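## Task

Take the black plate out of work nest N1 and place it inside the yellow waste bin W1, which is loose on the bench. Apart from the bins, every other item on the bench has to finish where it began. The result only counts if it holds without the robot supporting anything. At the end, open the hand and move the arm away.

## Robot and tools

Robot: a single six-joint arm (a UFACTORY uf850) with a two-finger parallel gripper and one wrist camera, cam_wrist (896x504). There is one arm, so every motion argument is a single row of 7 numbers.

Row layout, always in this order: forearm roll (joint4), wrist pitch (joint5), shoulder (joint2), elbow (joint3), waist (joint1), wrist roll (joint6), then gripper opening. Follow this order even where the URDF lists joints differently. Each of the six joint values is a relative joint offset, not a pose. It is scaled so that 1.0 equals 2.036 rad, and it must lie in [-1, 1]. The opening value is absolute: +1 is fully open (84 mm between the pads) and -1 is closed.

Stated joint ranges in rad: waist ±6.283, shoulder ±2.304, elbow -4.224 to 0.061, forearm roll ±6.283, wrist pitch ±2.164, wrist roll ±6.283. An action that pushes a joint more than 0.010 rad beyond its range is refused. If the first action of a call fails this check, nothing runs. A joint asked to go past its true end stops at that end, and the result may print "joint sent to its limit".

Frames: the scene frame has its origin on the table top under the arm base. +z points up, and +y is to the left when facing along +x. Positions are in metres and orientation is a wxyz quaternion. end_effector_position is the pinch point between the closed pads, about 2 cm short of the fingertips. The fingers point along the gripper's +z axis and close along its y axis. When the fingers close, the tips advance about 10 mm. The reported hand position gets less accurate at long reach. The calibration line gives the cam_wrist intrinsics, distortion and world-to-camera transform (OpenCV convention). Its optical frame uses +z forward, +x right and +y down in the image.

Tools:
- execute_actions(actions): a list of actions. Each action is a table of up to 15 rows of 7 numbers, and each row lasts one 1/30 s step. A short table repeats its last row until 15 steps have passed. Joint offsets in every row are measured from the angles at the start of that action, not from the previous row. An empty list returns the current state and images.
- move(target, speed, blocking): target is one 7-number row. Its joint offsets are measured from the Joint positions in the latest result that printed them. All joints travel along proportional paths, so the hand traces a curve. speed is the top path speed in rad/s for the joint with the farthest to go: 0.01 to 2, default 0.5. A path lasts between 0.5 and 10 s. The path does not avoid obstacles. Faster moves, and targets set further past a contact, hit and press harder. The finger value is applied at the start. With blocking=false the call returns after 0.5 s. Until a result shows the move has ended, use wait or stop; other motion calls are refused. The result adds a move: line giving the ending (done, off_target, moving, held, fault), limits=held or limits=none, and the joint furthest from its target.
- wait(seconds): 0 to 10. The arm holds its last command, and any running move continues.
- stop(): brakes a running move. Braking needs space, and the fingers continue to move.
- zoom_image(camera, region): camera is "cam_wrist". region is [x0, y0, x1, y1] in image pixels, at most 504x504.
- read_manual(section): returns only licence text.
- finished_scene(scene): pass the current scene number. This is final. Only call it once the plate sits in the bin on its own.

Result lines: Joint positions and Joint velocities (rad, rad/s) follow the row order, then the pad gap in m. Joint targets shows what the joints are being driven toward now. grip_measured is the measured opening on the command scale. Step readings mark HELD wherever a row was held back. "joint command not followed" means the clearance check changed the targets. Torque readings carry offsets and noise. MOTOR HOT appears from 65 °C, and at 80 °C an OVER-TEMPERATURE FAULT sets the brakes.

Motion limits: each joint target is capped at 3.14 rad/s and clamped to within 0.623 rad of the measured angle. Targets that would move the hand more than 70 mm in one step are scaled back. Large motions therefore need several actions, and a move left unfinished must be completed in the next command.

Gripping: plates, blocks and reservoirs can only be gripped across their width, on the body above the flange. Do not force a pad down over a base flange, because it can jam. To hold a part, keep commanding an opening well below grip_measured. A bigger gap squeezes harder, up to about 24 N per pad. A fast close can squeeze harder, or even spring the fingers open.

Torque fault: at these loads the arm backs off and pauses for 10 s, and the rest of the call is skipped. Load limits in N m: waist 54, shoulder 54, elbow 45, forearm roll 24.3, wrist pitch 17.1, wrist roll 17.1. A carried part adds to the load.

Things to avoid: dropping or knocking anything off the table, which ends the scene. Also avoid tipping or shoving W1, which must stay upright and is not fixed; slamming into things; pressing hard; and disturbing other objects. Loose objects may sometimes get a brief nudge. Release the plate only when all of it is inside W1, then open the hand and lift clear.

Each tool is called after "Call:" by a JSON object that holds its "api" and its "payload", one argument or row to a line.

## Session

Call:
{"api": "execute_actions", "payload": {
  "actions": []
}}

Scene clock: 0.00 s.
end_effector_position=(+0.5903, +0.0711, +0.2776) grip_measured=+1.00 end_effector_quat_wxyz=(+0.514, +0.577, -0.610, -0.176) end_effector_velocity=(-0.000, -0.000, -0.000) end_effector_angular_velocity=(-0.002, -0.000, -0.000)
Joint names: [forearm roll, wrist pitch, shoulder, elbow, waist, wrist roll]
Joint positions: [-0.225 -1.635 -0.853 -1.664  0.227  2.047  0.084]
Joint velocities: [-0.001 -0.    -0.     0.    -0.     0.002 -0.   ]
Joint torques (N m, as the arm reports them, + toward a larger angle): no reading
Joint targets: [-0.225 -1.635 -0.853 -1.664 0.227 2.047]

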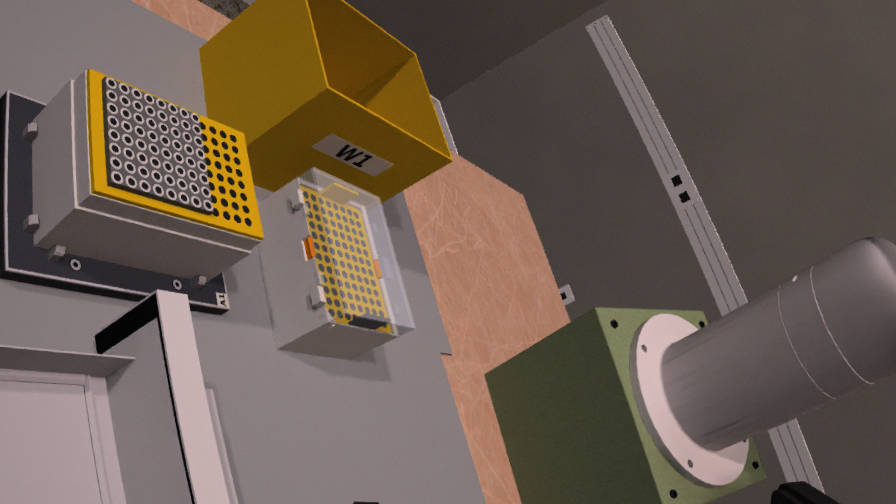

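Call:
{"api": "move", "payload": {
  "target": [0.1105,0.33,0.566,0.375,-0.1115,-1,1],
  "speed": 1.0
}}

Scene clock: 16.07 s.
end_effector_position=(+0.5351, -0.0017, +0.5196) grip_measured=+1.00 end_effector_quat_wxyz=(-0.011, +0.998, +0.000, -0.055) end_effector_velocity=(-0.000, +0.000, +0.001) end_effector_angular_velocity=(+0.001, -0.002, +0.001)
Joint names: [forearm roll, wrist pitch, shoulder, elbow, waist, wrist roll]
Joint positions: [-0.    -0.963  0.299 -0.901  0.001  0.012  0.084]
Joint velocities: [ 0.001  0.     0.002  0.001 -0.    -0.002  0.   ]
Joint torques (N m, as the arm reports them, + toward a larger angle): [ -1.99  -0.27  24.92 -23.22   6.77   0.42]
Joint targets: [-0.000 -0.963 0.299 -0.901 0.001 0.012]
move: done; limits=none; farthest joint: the waist, 0.001 radians from its target (0.227 radians at the start)
camera_calibration (this result's frames):
cam_wrist: T_world_to_cam=[[-0.00630098, -0.999974, -0.0035666, 0.0369447], [-0.995973, 0.00595673, 0.089451, 0.556311], [-0.0894274, 0.00411586, -0.995985, 0.686803], [0, 0, 0, 1]] pos_world=[0.615723, 0.0308031, 0.634414]

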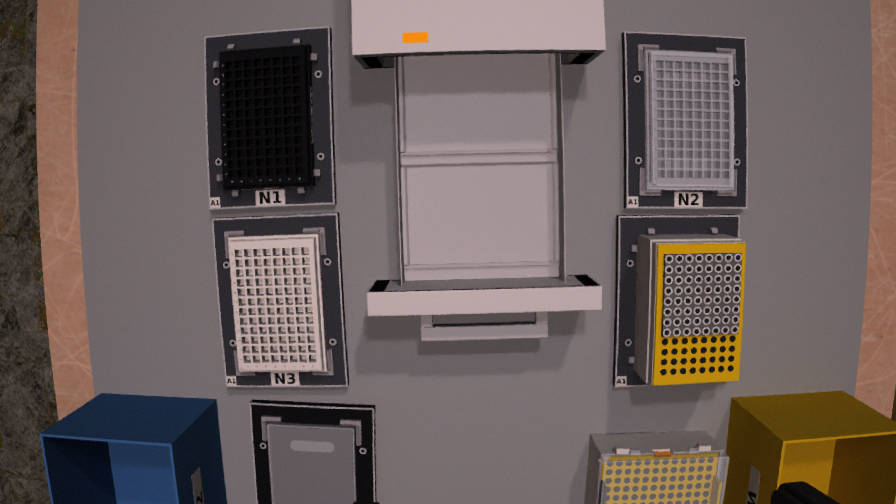

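Call:
{"api": "move", "payload": {
  "target": [-0.2,0.3124,-0.4725,-0.1906,0.1556,0.33,1],
  "speed": 0.8
}}

Scene clock: 28.47 s.
end_effector_position=(+0.6847, +0.1936, +0.1502) grip_measured=+1.00 end_effector_quat_wxyz=(-0.001, +1.000, +0.008, -0.000) end_effector_velocity=(-0.001, +0.001, -0.002) end_effector_angular_velocity=(-0.000, +0.002, +0.002)
Joint names: [forearm roll, wrist pitch, shoulder, elbow, waist, wrist roll]
Joint positions: [-0.407 -0.327 -0.663 -1.289  0.317  0.684  0.084]
Joint velocities: [-0.001  0.001 -0.003 -0.     0.001  0.001  0.   ]
Joint torques (N m, as the arm reports them, + toward a larger angle): [ -2.1   -0.06  53.12 -16.08  10.41   0.41]
Joint targets: [-0.407 -0.327 -0.663 -1.289 0.317 0.684]
move: done; limits=none; farthest joint: the waist, 0.001 radians from its target (0.317 radians at the start)
camera_calibration (this result's frames):
cam_wrist: T_world_to_cam=[[0.00730897, -0.99983, 0.0169297, 0.219491], [-0.999747, -0.0076664, -0.0211451, 0.759092], [0.0212713, -0.0167708, -0.999633, 0.26028], [0, 0, 0, 1]] pos_world=[0.751759, 0.229638, 0.27252]

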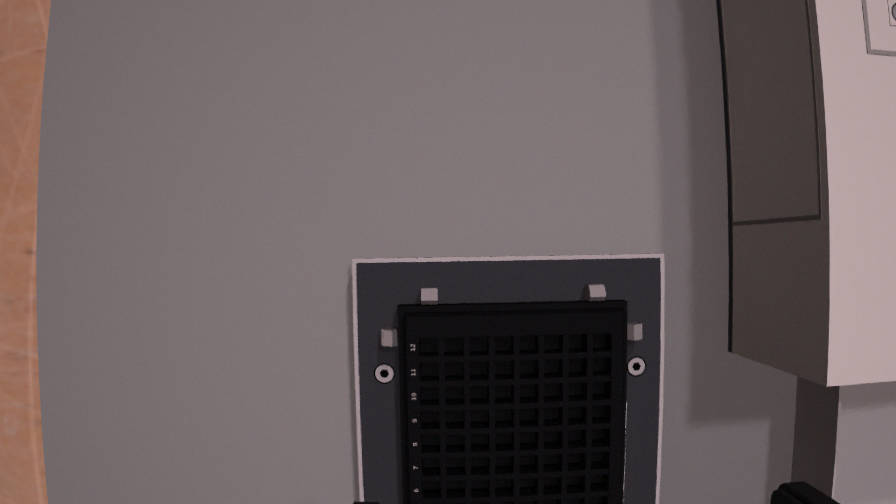

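Call:
{"api": "zoom_image", "payload": {
  "camera": "cam_wrist",
  "region": [340,240,840,504]
}}

Region (340, 240, 840, 504) of cam_wrist's 896x504 image, scaled by 1.008, with more detail than that image has; it fills the top 266 rows of this view, and the rest is white.

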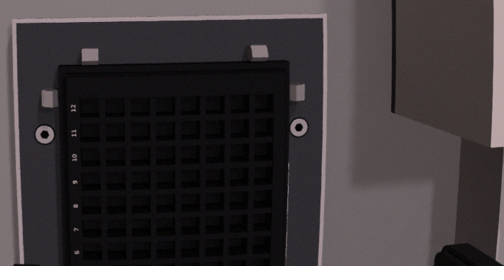

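Call:
{"api": "move", "payload": {
  "target": [-0.081,0.0486,-0.0899,-0.0373,-0.007,0.0645,1],
  "speed": 0.3
}}

Scene clock: 37.90 s.
end_effector_position=(+0.6780, +0.1942, +0.0605) grip_measured=+1.00 end_effector_quat_wxyz=(-0.001, +1.000, +0.021, +0.000) end_effector_velocity=(-0.001, -0.001, -0.002) end_effector_angular_velocity=(-0.001, +0.002, +0.000)
Joint names: [forearm roll, wrist pitch, shoulder, elbow, waist, wrist roll]
Joint positions: [-0.572 -0.229 -0.845 -1.365  0.303  0.815  0.084]
Joint velocities: [-0.001  0.001 -0.003 -0.    -0.001  0.001  0.   ]
Joint torques (N m, as the arm reports them, + toward a larger angle): [ -1.03   0.17  54.92 -13.67  11.65   0.47]
Joint targets: [-0.572 -0.228 -0.846 -1.365 0.303 0.815]
move: done; limits=none; farthest joint: the shoulder, 0.001 radians from its target (0.183 radians at the start)
camera_calibration (this result's frames):
cam_wrist: T_world_to_cam=[[0.0346627, -0.999263, 0.0164662, 0.202993], [-0.999147, -0.0350191, -0.0218741, 0.755376], [0.0224346, -0.015694, -0.999625, 0.169746], [0, 0, 0, 1]] pos_world=[0.743887, 0.23196, 0.182863]

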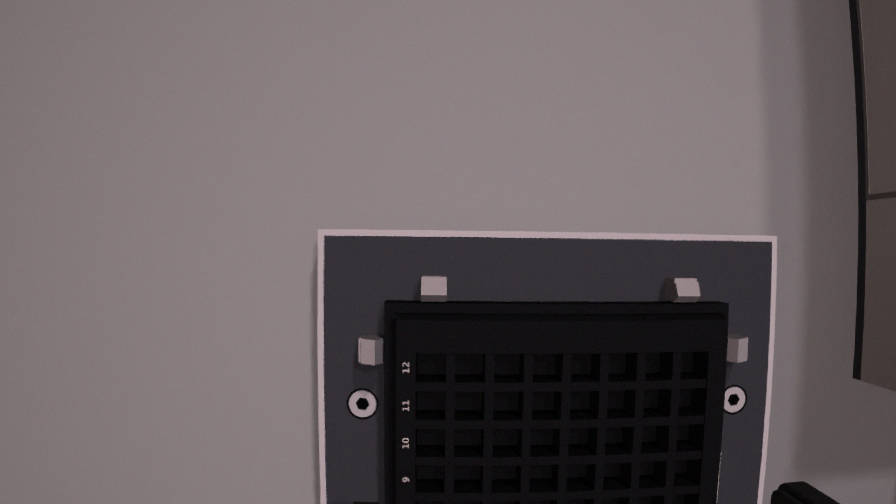

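Call:
{"api": "move", "payload": {
  "target": [-0.024,0.011,-0.0225,-0.0105,-0.0017,0.026,1],
  "speed": 0.1
}}

Call:
{"api": "zoom_image", "payload": {
  "camera": "cam_wrist",
  "region": [330,280,830,504]
}}

Scene clock: 42.83 s.
end_effector_position=(+0.6749, +0.1945, +0.0384) grip_measured=+1.00 end_effector_quat_wxyz=(-0.002, +1.000, +0.019, -0.000) end_effector_velocity=(+0.000, +0.000, -0.001) end_effector_angular_velocity=(+0.001, -0.001, +0.001)
Joint names: [forearm roll, wrist pitch, shoulder, elbow, waist, wrist roll]
Joint positions: [-0.621 -0.206 -0.891 -1.386  0.3    0.868  0.084]
Joint velocities: [-0.002  0.001 -0.001 -0.001  0.     0.001  0.   ]
Joint torques (N m, as the arm reports them, + toward a larger angle): [ -1.45  -0.16  52.97 -13.32  11.99   0.49]
Joint targets: [-0.621 -0.206 -0.891 -1.386 0.299 0.868]
move: done; limits=none; farthest joint: the waist, 0.000 radians from its target (0.003 radians at the start)
camera_calibration (this result's frames):
cam_wrist: T_world_to_cam=[[0.02915, -0.999477, 0.0140037, 0.207593], [-0.99934, -0.0294443, -0.0212907, 0.750808], [0.0216919, -0.0133739, -0.999675, 0.14784], [0, 0, 0, 1]] pos_world=[0.741054, 0.231568, 0.16087]

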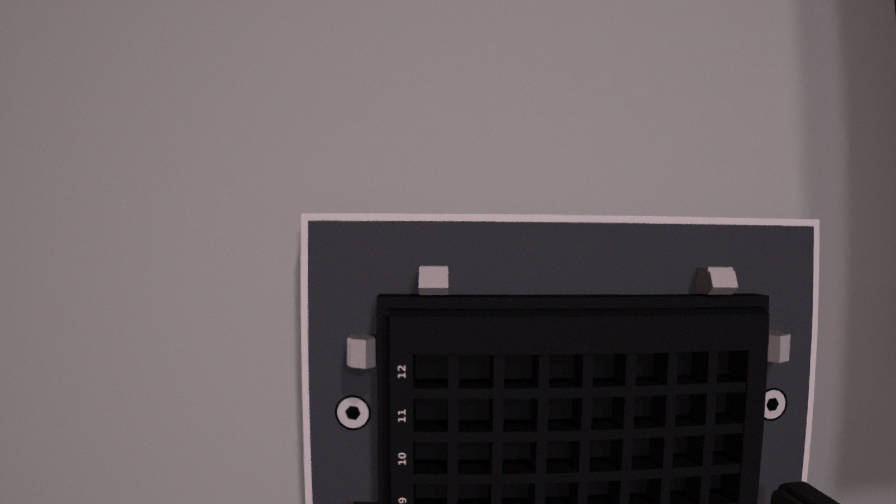

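Region (330, 280, 830, 504) of cam_wrist's 896x504 image, scaled by 1.008, with more detail than that image has; it fills the top 226 rows of this view, and the rest is white.

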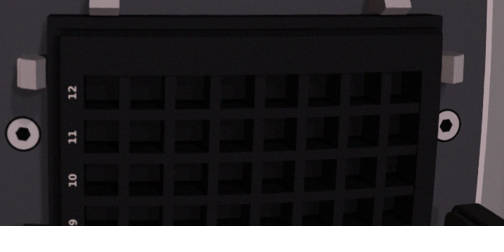

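Call:
{"api": "move", "payload": {
  "target": [-0.013,0.005,-0.013,-0.007,-0.0019,0.013,1],
  "speed": 0.04
}}

Scene clock: 46.13 s.
end_effector_position=(+0.6762, +0.1945, +0.0301) grip_measured=+1.00 end_effector_quat_wxyz=(-0.003, +1.000, +0.019, +0.002) end_effector_velocity=(+0.001, +0.001, -0.000) end_effector_angular_velocity=(+0.002, -0.003, +0.004)
Joint names: [forearm roll, wrist pitch, shoulder, elbow, waist, wrist roll]
Joint positions: [-0.647 -0.197 -0.91  -1.4    0.297  0.891  0.084]
Joint velocities: [-0.003  0.003 -0.001 -0.002 -0.    -0.002  0.   ]
Joint torques (N m, as the arm reports them, + toward a larger angle): [ -2.41   1.83   6.1  -16.73 -10.21   2.42]
Joint targets: [-0.647 -0.196 -0.917 -1.400 0.296 0.894]
move: done; limits=none; farthest joint: the shoulder, 0.008 radians from its target (0.026 radians at the start)
camera_calibration (this result's frames):
cam_wrist: T_world_to_cam=[[0.0297185, -0.999477, 0.0127571, 0.207385], [-0.999226, -0.0300351, -0.0253942, 0.752132], [0.0257641, -0.0119925, -0.999596, 0.136472], [0, 0, 0, 1]] pos_world=[0.741871, 0.231503, 0.152871]

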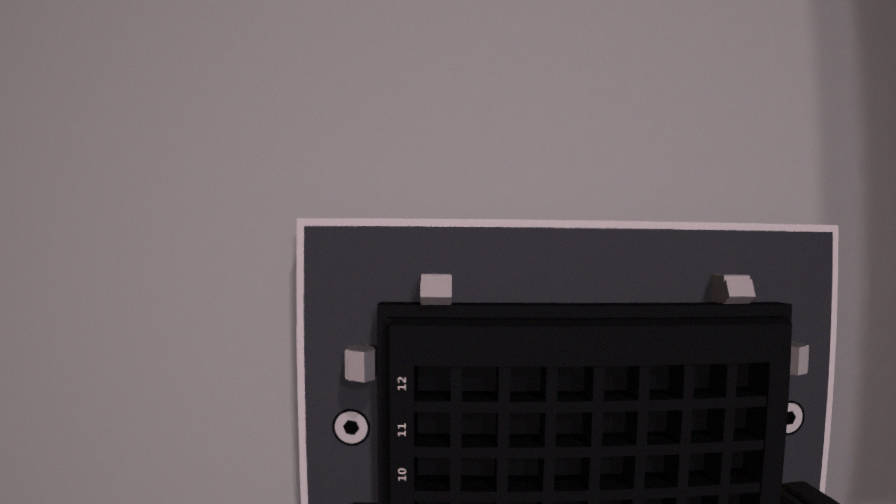

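Either still moving or the right finger is contacting; lift slightly and shift.

Call:
{"api": "move", "payload": {
  "target": [0,0,0.003,0,0,0,1],
  "speed": 0.03
}}

Call:
{"api": "move", "payload": {
  "target": [0,0,0,0,-0.002,0,1],
  "speed": 0.03
}}

Scene clock: 49.00 s.
end_effector_position=(+0.6797, +0.1949, +0.0332) grip_measured=+1.00 end_effector_quat_wxyz=(-0.004, +1.000, +0.018, +0.005) end_effector_velocity=(+0.012, +0.001, +0.006) end_effector_angular_velocity=(+0.009, -0.021, -0.014)
Joint names: [forearm roll, wrist pitch, shoulder, elbow, waist, wrist roll]
Joint positions: [-0.647 -0.196 -0.905 -1.401  0.297  0.892  0.084]
Joint velocities: [-0.     0.007  0.006 -0.013 -0.004  0.008  0.   ]
Joint torques (N m, as the arm reports them, + toward a larger angle): [ -2.79   0.37  57.04 -18.15   4.99   0.82]
Joint targets: [-0.647 -0.197 -0.904 -1.400 0.297 0.891]
move: done; limits=none; farthest joint: the shoulder, 0.001 radians from its target (0.007 radians at the start)
camera_calibration (this result's frames):
cam_wrist: T_world_to_cam=[[0.0279146, -0.999559, 0.0101041, 0.208917], [-0.999083, -0.0282267, -0.0321909, 0.755539], [0.0324619, -0.00919624, -0.999431, 0.134331], [0, 0, 0, 1]] pos_world=[0.744654, 0.231387, 0.156465]

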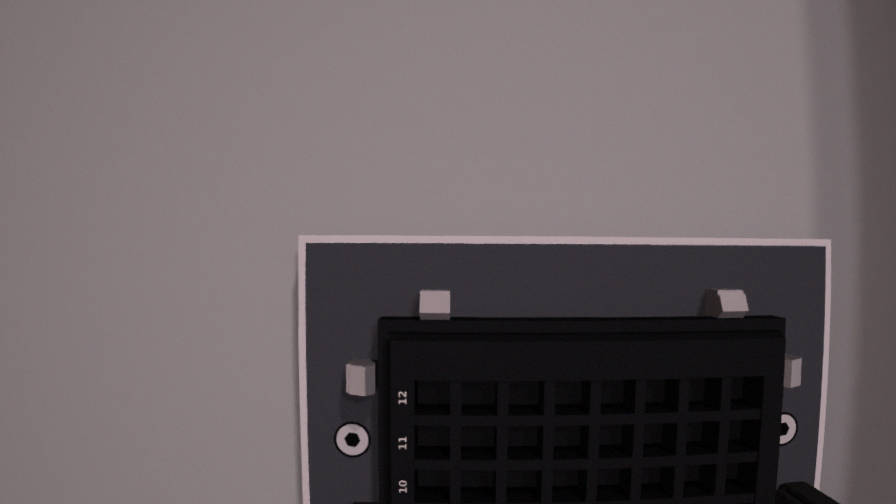

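Scene clock: 49.70 s.
end_effector_position=(+0.6810, +0.1936, +0.0332) grip_measured=+1.00 end_effector_quat_wxyz=(-0.005, +1.000, +0.017, +0.006) end_effector_velocity=(-0.000, -0.001, +0.000) end_effector_angular_velocity=(-0.003, +0.002, +0.001)
Joint names: [forearm roll, wrist pitch, shoulder, elbow, waist, wrist roll]
Joint positions: [-0.647 -0.193 -0.905 -1.401  0.294  0.892  0.084]
Joint velocities: [-0.001 -0.004 -0.    -0.001  0.     0.001  0.   ]
Joint torques (N m, as the arm reports them, + toward a larger angle): [ -3.08  -5.29  51.23 -10.71  -8.18   0.65]
Joint targets: [-0.647 -0.196 -0.905 -1.401 0.293 0.892]
move: done; limits=none; farthest joint: the wrist pitch, 0.003 radians from its target (0.000 radians at the start)
camera_calibration (this result's frames):
cam_wrist: T_world_to_cam=[[0.0252037, -0.999644, 0.00870108, 0.209501], [-0.999084, -0.0254886, -0.0343598, 0.756265], [0.0345694, -0.00782712, -0.999372, 0.13257], [0, 0, 0, 1]] pos_world=[0.74571, 0.22974, 0.156649]

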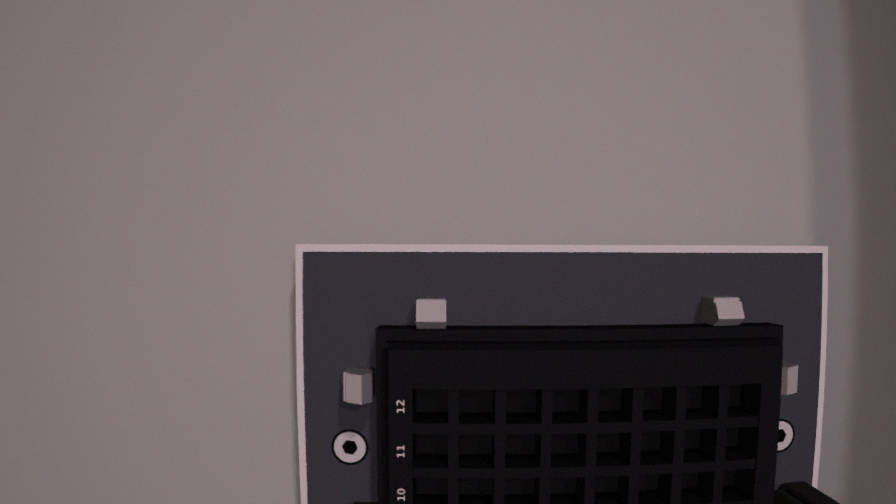

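Call:
{"api": "move", "payload": {
  "target": [0,-0.0015,0,0,0.0012,0,0.3],
  "speed": 0.03
}}

Call:
{"api": "move", "payload": {
  "target": [0.118,-0.064,0.119,0.055,0.01,-0.115,0.3],
  "speed": 0.2
}}

Scene clock: 55.33 s.
end_effector_position=(+0.6804, +0.1944, +0.0334) grip_measured=+0.96 end_effector_quat_wxyz=(-0.004, +1.000, +0.018, +0.006) end_effector_velocity=(-0.001, +0.001, +0.000) end_effector_angular_velocity=(-0.001, +0.001, +0.001)
Joint names: [forearm roll, wrist pitch, shoulder, elbow, waist, wrist roll]
Joint positions: [-0.647 -0.196 -0.905 -1.401  0.296  0.892  0.083]
Joint velocities: [ 0.    -0.001  0.     0.001  0.001 -0.    -0.   ]
Joint torques (N m, as the arm reports them, + toward a larger angle): [-2.85 -5.26 41.26 -4.4   3.49  0.31]
Joint targets: [-0.647 -0.196 -0.905 -1.401 0.296 0.892]
move: done; limits=none; farthest joint: the waist, 0.001 radians from its target (0.003 radians at the start)
camera_calibration (this result's frames):
cam_wrist: T_world_to_cam=[[0.0268953, -0.999585, 0.0102972, 0.209089], [-0.999087, -0.0272211, -0.0329276, 0.756043], [0.0331942, -0.00940219, -0.999405, 0.134036], [0, 0, 0, 1]] pos_world=[0.74528, 0.230842, 0.156698]

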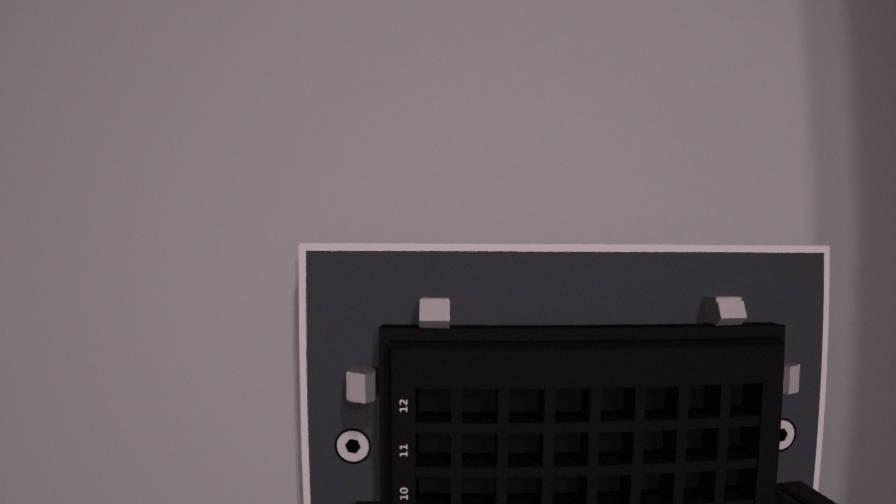

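Scene clock: 57.00 s.
end_effector_position=(+0.6854, +0.1932, +0.1501) grip_measured=+0.96 end_effector_quat_wxyz=(-0.001, +1.000, +0.020, +0.001) end_effector_velocity=(+0.001, +0.001, +0.002) end_effector_angular_velocity=(+0.002, -0.002, +0.002)
Joint names: [forearm roll, wrist pitch, shoulder, elbow, waist, wrist roll]
Joint positions: [-0.407 -0.326 -0.663 -1.289  0.316  0.658  0.082]
Joint velocities: [ 0.002  0.     0.003  0.     0.001 -0.003 -0.   ]
Joint torques (N m, as the arm reports them, + toward a larger angle): [ -1.25   0.03  51.74 -16.6   11.74   0.4 ]
Joint targets: [-0.407 -0.326 -0.663 -1.289 0.316 0.658]
move: done; limits=none; farthest joint: the waist, 0.000 radians from its target (0.021 radians at the start)
camera_calibration (this result's frames):
cam_wrist: T_world_to_cam=[[0.0317362, -0.999364, 0.0162849, 0.20232], [-0.999232, -0.0320979, -0.0224573, 0.76431], [0.0229658, -0.0155597, -0.999615, 0.258792], [0, 0, 0, 1]] pos_world=[0.751359, 0.230751, 0.272562]

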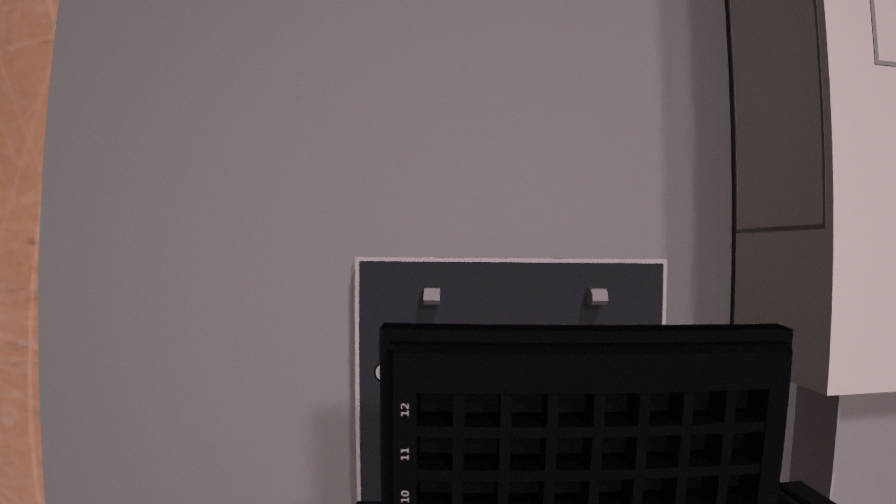

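Call:
{"api": "move", "payload": {
  "target": [0.1,0,0.2135,0.17,-0.05,-0.4,0.3],
  "speed": 0.7
}}

Call:
{"api": "move", "payload": {
  "target": [0.6436,0.0074,0,0.1768,-0.596,-0.935,0.3],
  "speed": 0.9
}}

Scene clock: 66.33 s.
end_effector_position=(+0.6306, +0.1115, +0.2863) grip_measured=+0.96 end_effector_quat_wxyz=(-0.013, +0.961, +0.275, +0.031) end_effector_velocity=(+0.000, -0.000, +0.001) end_effector_angular_velocity=(+0.000, -0.001, +0.001)
Joint names: [forearm roll, wrist pitch, shoulder, elbow, waist, wrist roll]
Joint positions: [-0.204 -0.326 -0.229 -0.943  0.214 -0.156  0.082]
Joint velocities: [ 0.001 -0.     0.002  0.001 -0.    -0.002 -0.   ]
Joint torques (N m, as the arm reports them, + toward a larger angle): [ -1.03   0.15  42.52 -18.01  10.18   0.51]
Joint targets: [-0.203 -0.326 -0.228 -0.943 0.214 -0.156]
move: done; limits=none; farthest joint: the waist, 0.000 radians from its target (0.102 radians at the start)
camera_calibration (this result's frames):
cam_wrist: T_world_to_cam=[[0.521626, -0.853128, 0.00893353, -0.2029], [-0.849421, -0.520283, -0.0882577, 0.688762], [0.079943, 0.0384491, -0.996058, 0.351876], [0, 0, 0, 1]] pos_world=[0.662757, 0.171723, 0.41309]

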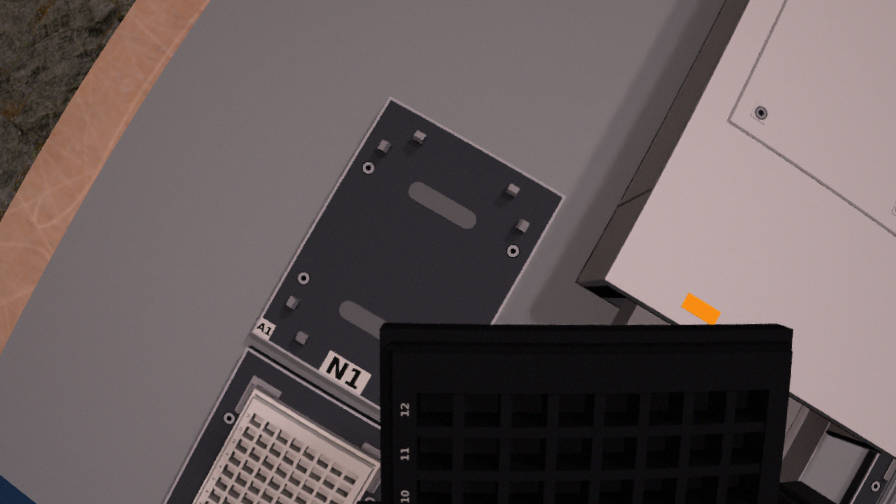

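Scene clock: 69.13 s.
end_effector_position=(+0.3302, -0.3202, +0.2496) grip_measured=+0.96 end_effector_quat_wxyz=(-0.001, +1.000, +0.009, -0.000) end_effector_velocity=(-0.001, -0.001, +0.000) end_effector_angular_velocity=(-0.002, +0.000, -0.002)
Joint names: [forearm roll, wrist pitch, shoulder, elbow, waist, wrist roll]
Joint positions: [ 1.106 -0.311 -0.229 -0.584 -0.999 -2.059  0.082]
Joint velocities: [ 0.001  0.001  0.     0.    -0.002 -0.002 -0.   ]
Joint torques (N m, as the arm reports them, + toward a larger angle): [ -1.62  -0.23  31.25 -14.03  -0.1    0.4 ]
Joint targets: [1.107 -0.311 -0.229 -0.584 -0.999 -2.060]
move: done; limits=none; farthest joint: the waist, 0.001 radians from its target (1.214 radians at the start)
camera_calibration (this result's frames):
cam_wrist: T_world_to_cam=[[0.0107175, -0.99981, 0.0162996, -0.294317], [-0.999715, -0.0110611, -0.0211333, 0.4017], [0.0213096, -0.0160684, -0.999644, 0.35875], [0, 0, 0, 1]] pos_world=[0.397095, -0.284053, 0.371909]

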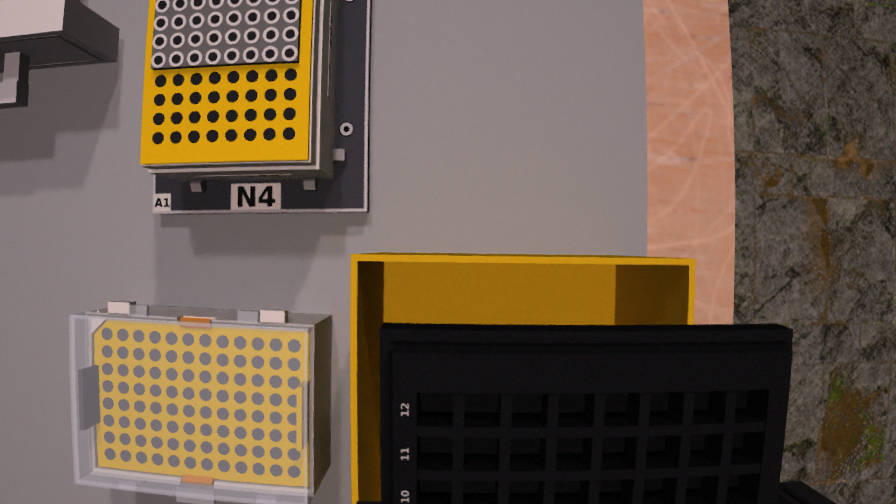

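Call:
{"api": "move", "payload": {
  "target": [0.429,0.0113,-0.154,-0.035,0.0314,-0.4,0.3],
  "speed": 0.6
}}

Scene clock: 75.07 s.
end_effector_position=(+0.3252, -0.3210, +0.1400) grip_measured=+0.96 end_effector_quat_wxyz=(-0.001, +1.000, -0.005, +0.000) end_effector_velocity=(-0.001, +0.001, -0.001) end_effector_angular_velocity=(+0.001, +0.001, -0.002)
Joint names: [forearm roll, wrist pitch, shoulder, elbow, waist, wrist roll]
Joint positions: [ 1.979 -0.288 -0.542 -0.655 -0.935 -2.874  0.082]
Joint velocities: [ 0.003 -0.    -0.001  0.001  0.    -0.002 -0.   ]
Joint torques (N m, as the arm reports them, + toward a larger angle): [-1.69 -0.14 34.67 -8.11 -2.69  0.49]
Joint targets: [1.980 -0.288 -0.542 -0.655 -0.935 -2.874]
move: done; limits=none; farthest joint: the shoulder, 0.001 radians from its target (0.314 radians at the start)
camera_calibration (this result's frames):
cam_wrist: T_world_to_cam=[[-0.0188323, -0.999686, 0.0165406, -0.283669], [-0.999587, 0.0184662, -0.0220112, 0.403977], [0.0216988, -0.0169482, -0.999621, 0.24885], [0, 0, 0, 1]] pos_world=[0.393068, -0.286823, 0.262339]

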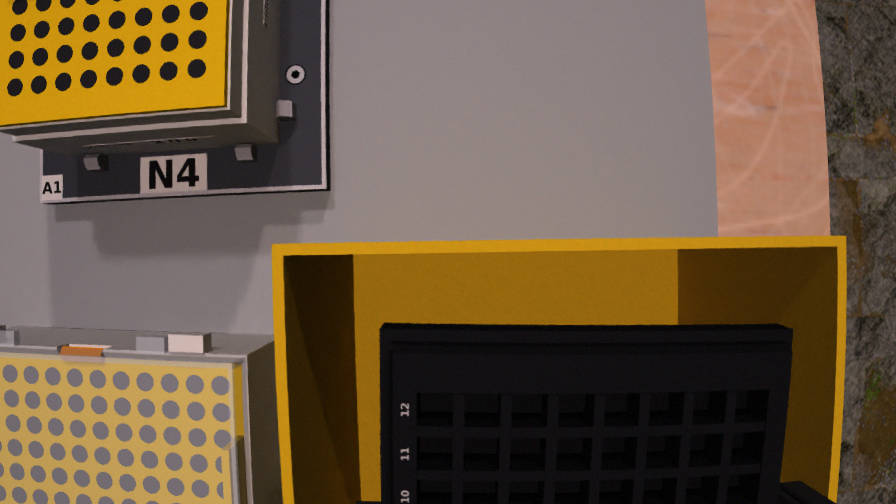

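Call:
{"api": "move", "payload": {
  "target": [0.0786,-0.0103,-0.0395,-0.0155,0.0088,-0.08,0.3],
  "speed": 0.15
}}

Call:
{"api": "move", "payload": {
  "target": [0,0,0,0,0,0,1]
}}

Call:
{"api": "move", "payload": {
  "target": [-0.25,0.015,0.11,0.035,-0.024,0.24,1],
  "speed": 0.4
}}

Scene clock: 81.43 s.
end_effector_position=(+0.3250, -0.3209, +0.1120) grip_measured=+0.96 end_effector_quat_wxyz=(-0.001, +1.000, +0.002, +0.000) end_effector_velocity=(-0.000, +0.000, -0.000) end_effector_angular_velocity=(+0.000, +0.001, +0.001)
Joint names: [forearm roll, wrist pitch, shoulder, elbow, waist, wrist roll]
Joint positions: [ 2.139 -0.309 -0.622 -0.686 -0.917 -3.036  0.082]
Joint velocities: [ 0.002  0.001 -0.001 -0.     0.001 -0.002  0.   ]
Joint torques (N m, as the arm reports them, + toward a larger angle): [-2.29 -0.06 38.33 -6.96 -3.04  0.57]
Joint targets: [2.139 -0.309 -0.622 -0.686 -0.917 -3.036]
move: done; limits=none; farthest joint: the wrist roll, 0.001 radians from its target (0.163 radians at the start)
camera_calibration (this result's frames):
cam_wrist: T_world_to_cam=[[-0.00469113, -0.999852, 0.016525, -0.287757], [-0.999761, 0.00433646, -0.0214335, 0.39857], [0.0213587, -0.0166216, -0.999634, 0.221122], [0, 0, 0, 1]] pos_world=[0.392402, -0.285768, 0.234339]

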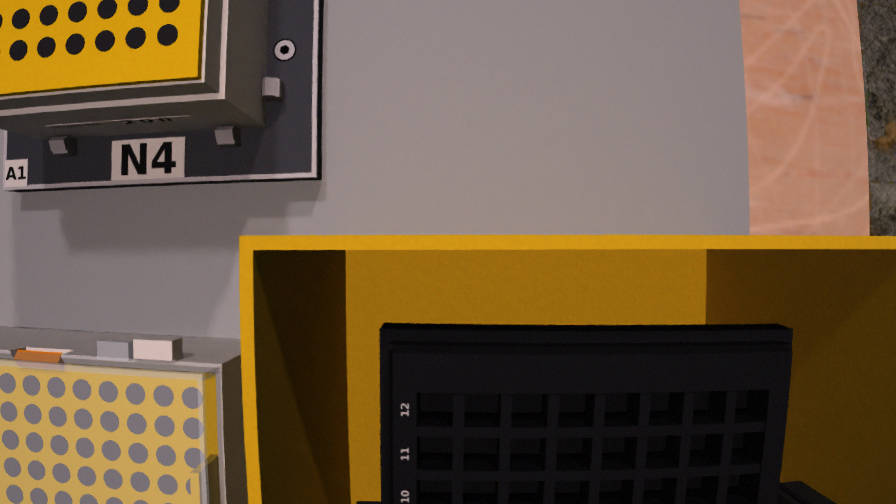

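Scene clock: 81.93 s.
end_effector_position=(+0.3250, -0.3209, +0.1120) grip_measured=+1.00 end_effector_quat_wxyz=(-0.001, +1.000, +0.002, +0.000) end_effector_velocity=(-0.000, +0.000, -0.000) end_effector_angular_velocity=(+0.000, +0.000, +0.000)
Joint names: [forearm roll, wrist pitch, shoulder, elbow, waist, wrist roll]
Joint positions: [ 2.139 -0.309 -0.622 -0.686 -0.917 -3.036  0.084]
Joint velocities: [-0. -0. -0.  0.  0.  0.  0.]
Joint torques (N m, as the arm reports them, + toward a larger angle): [-1.7  -0.21 37.55 -6.58 -0.48  0.48]
Joint targets: [2.139 -0.309 -0.622 -0.686 -0.917 -3.036]
move: done; limits=none; farthest joint: the waist, 0.000 radians from its target (0.000 radians at the start)
camera_calibration (this result's frames):
cam_wrist: T_world_to_cam=[[-0.00468967, -0.999852, 0.0165331, -0.287762], [-0.999761, 0.00433476, -0.0214372, 0.398572], [0.0213623, -0.0166297, -0.999633, 0.221121], [0, 0, 0, 1]] pos_world=[0.392404, -0.28577, 0.234342]

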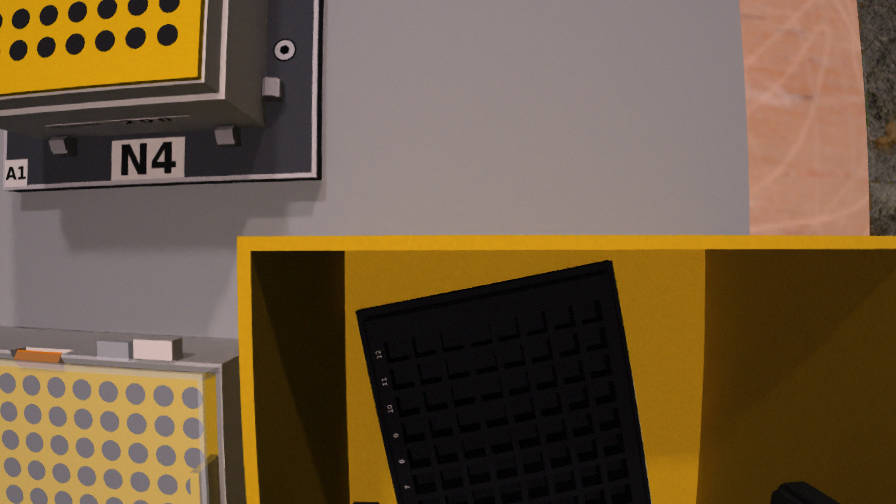

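Scene clock: 83.77 s.
end_effector_position=(+0.3305, -0.3233, +0.1902) grip_measured=+1.00 end_effector_quat_wxyz=(+0.002, +1.000, -0.001, +0.007) end_effector_velocity=(+0.000, +0.000, +0.000) end_effector_angular_velocity=(-0.000, -0.001, +0.001)
Joint names: [forearm roll, wrist pitch, shoulder, elbow, waist, wrist roll]
Joint positions: [ 1.631 -0.278 -0.398 -0.615 -0.966 -2.548  0.084]
Joint velocities: [-0.002 -0.     0.001  0.     0.001  0.001 -0.   ]
Joint torques (N m, as the arm reports them, + toward a larger angle): [ -1.6   -0.11  35.4  -11.44  -0.64   0.47]
Joint targets: [1.630 -0.278 -0.398 -0.615 -0.966 -2.548]
move: done; limits=none; farthest joint: the waist, 0.000 radians from its target (0.049 radians at the start)
camera_calibration (this result's frames):
cam_wrist: T_world_to_cam=[[-0.0107949, -0.999718, 0.021138, -0.290189], [-0.999343, 0.0100545, -0.0348289, 0.410048], [0.0346066, -0.0215001, -0.99917, 0.293053], [0, 0, 0, 1]] pos_world=[0.396504, -0.287929, 0.313225]

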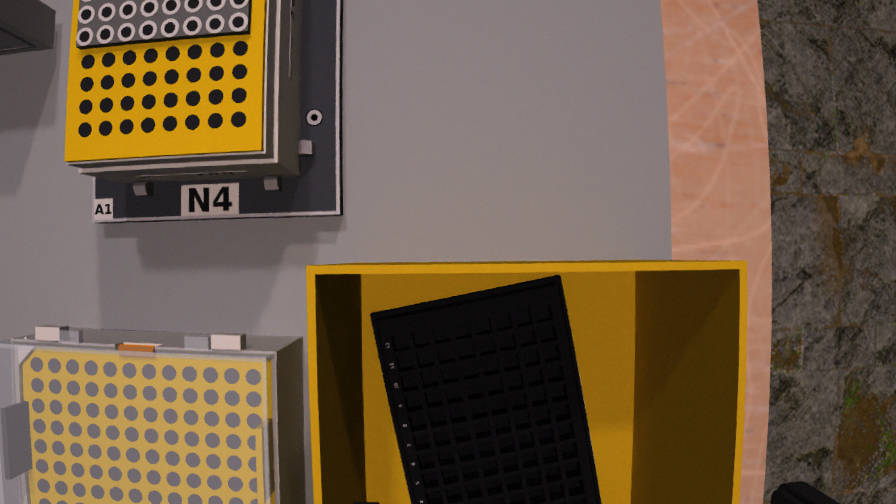

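Call:
{"api": "finished_scene", "payload": {
  "scene": 1
}}

The scene is finished: the task was done.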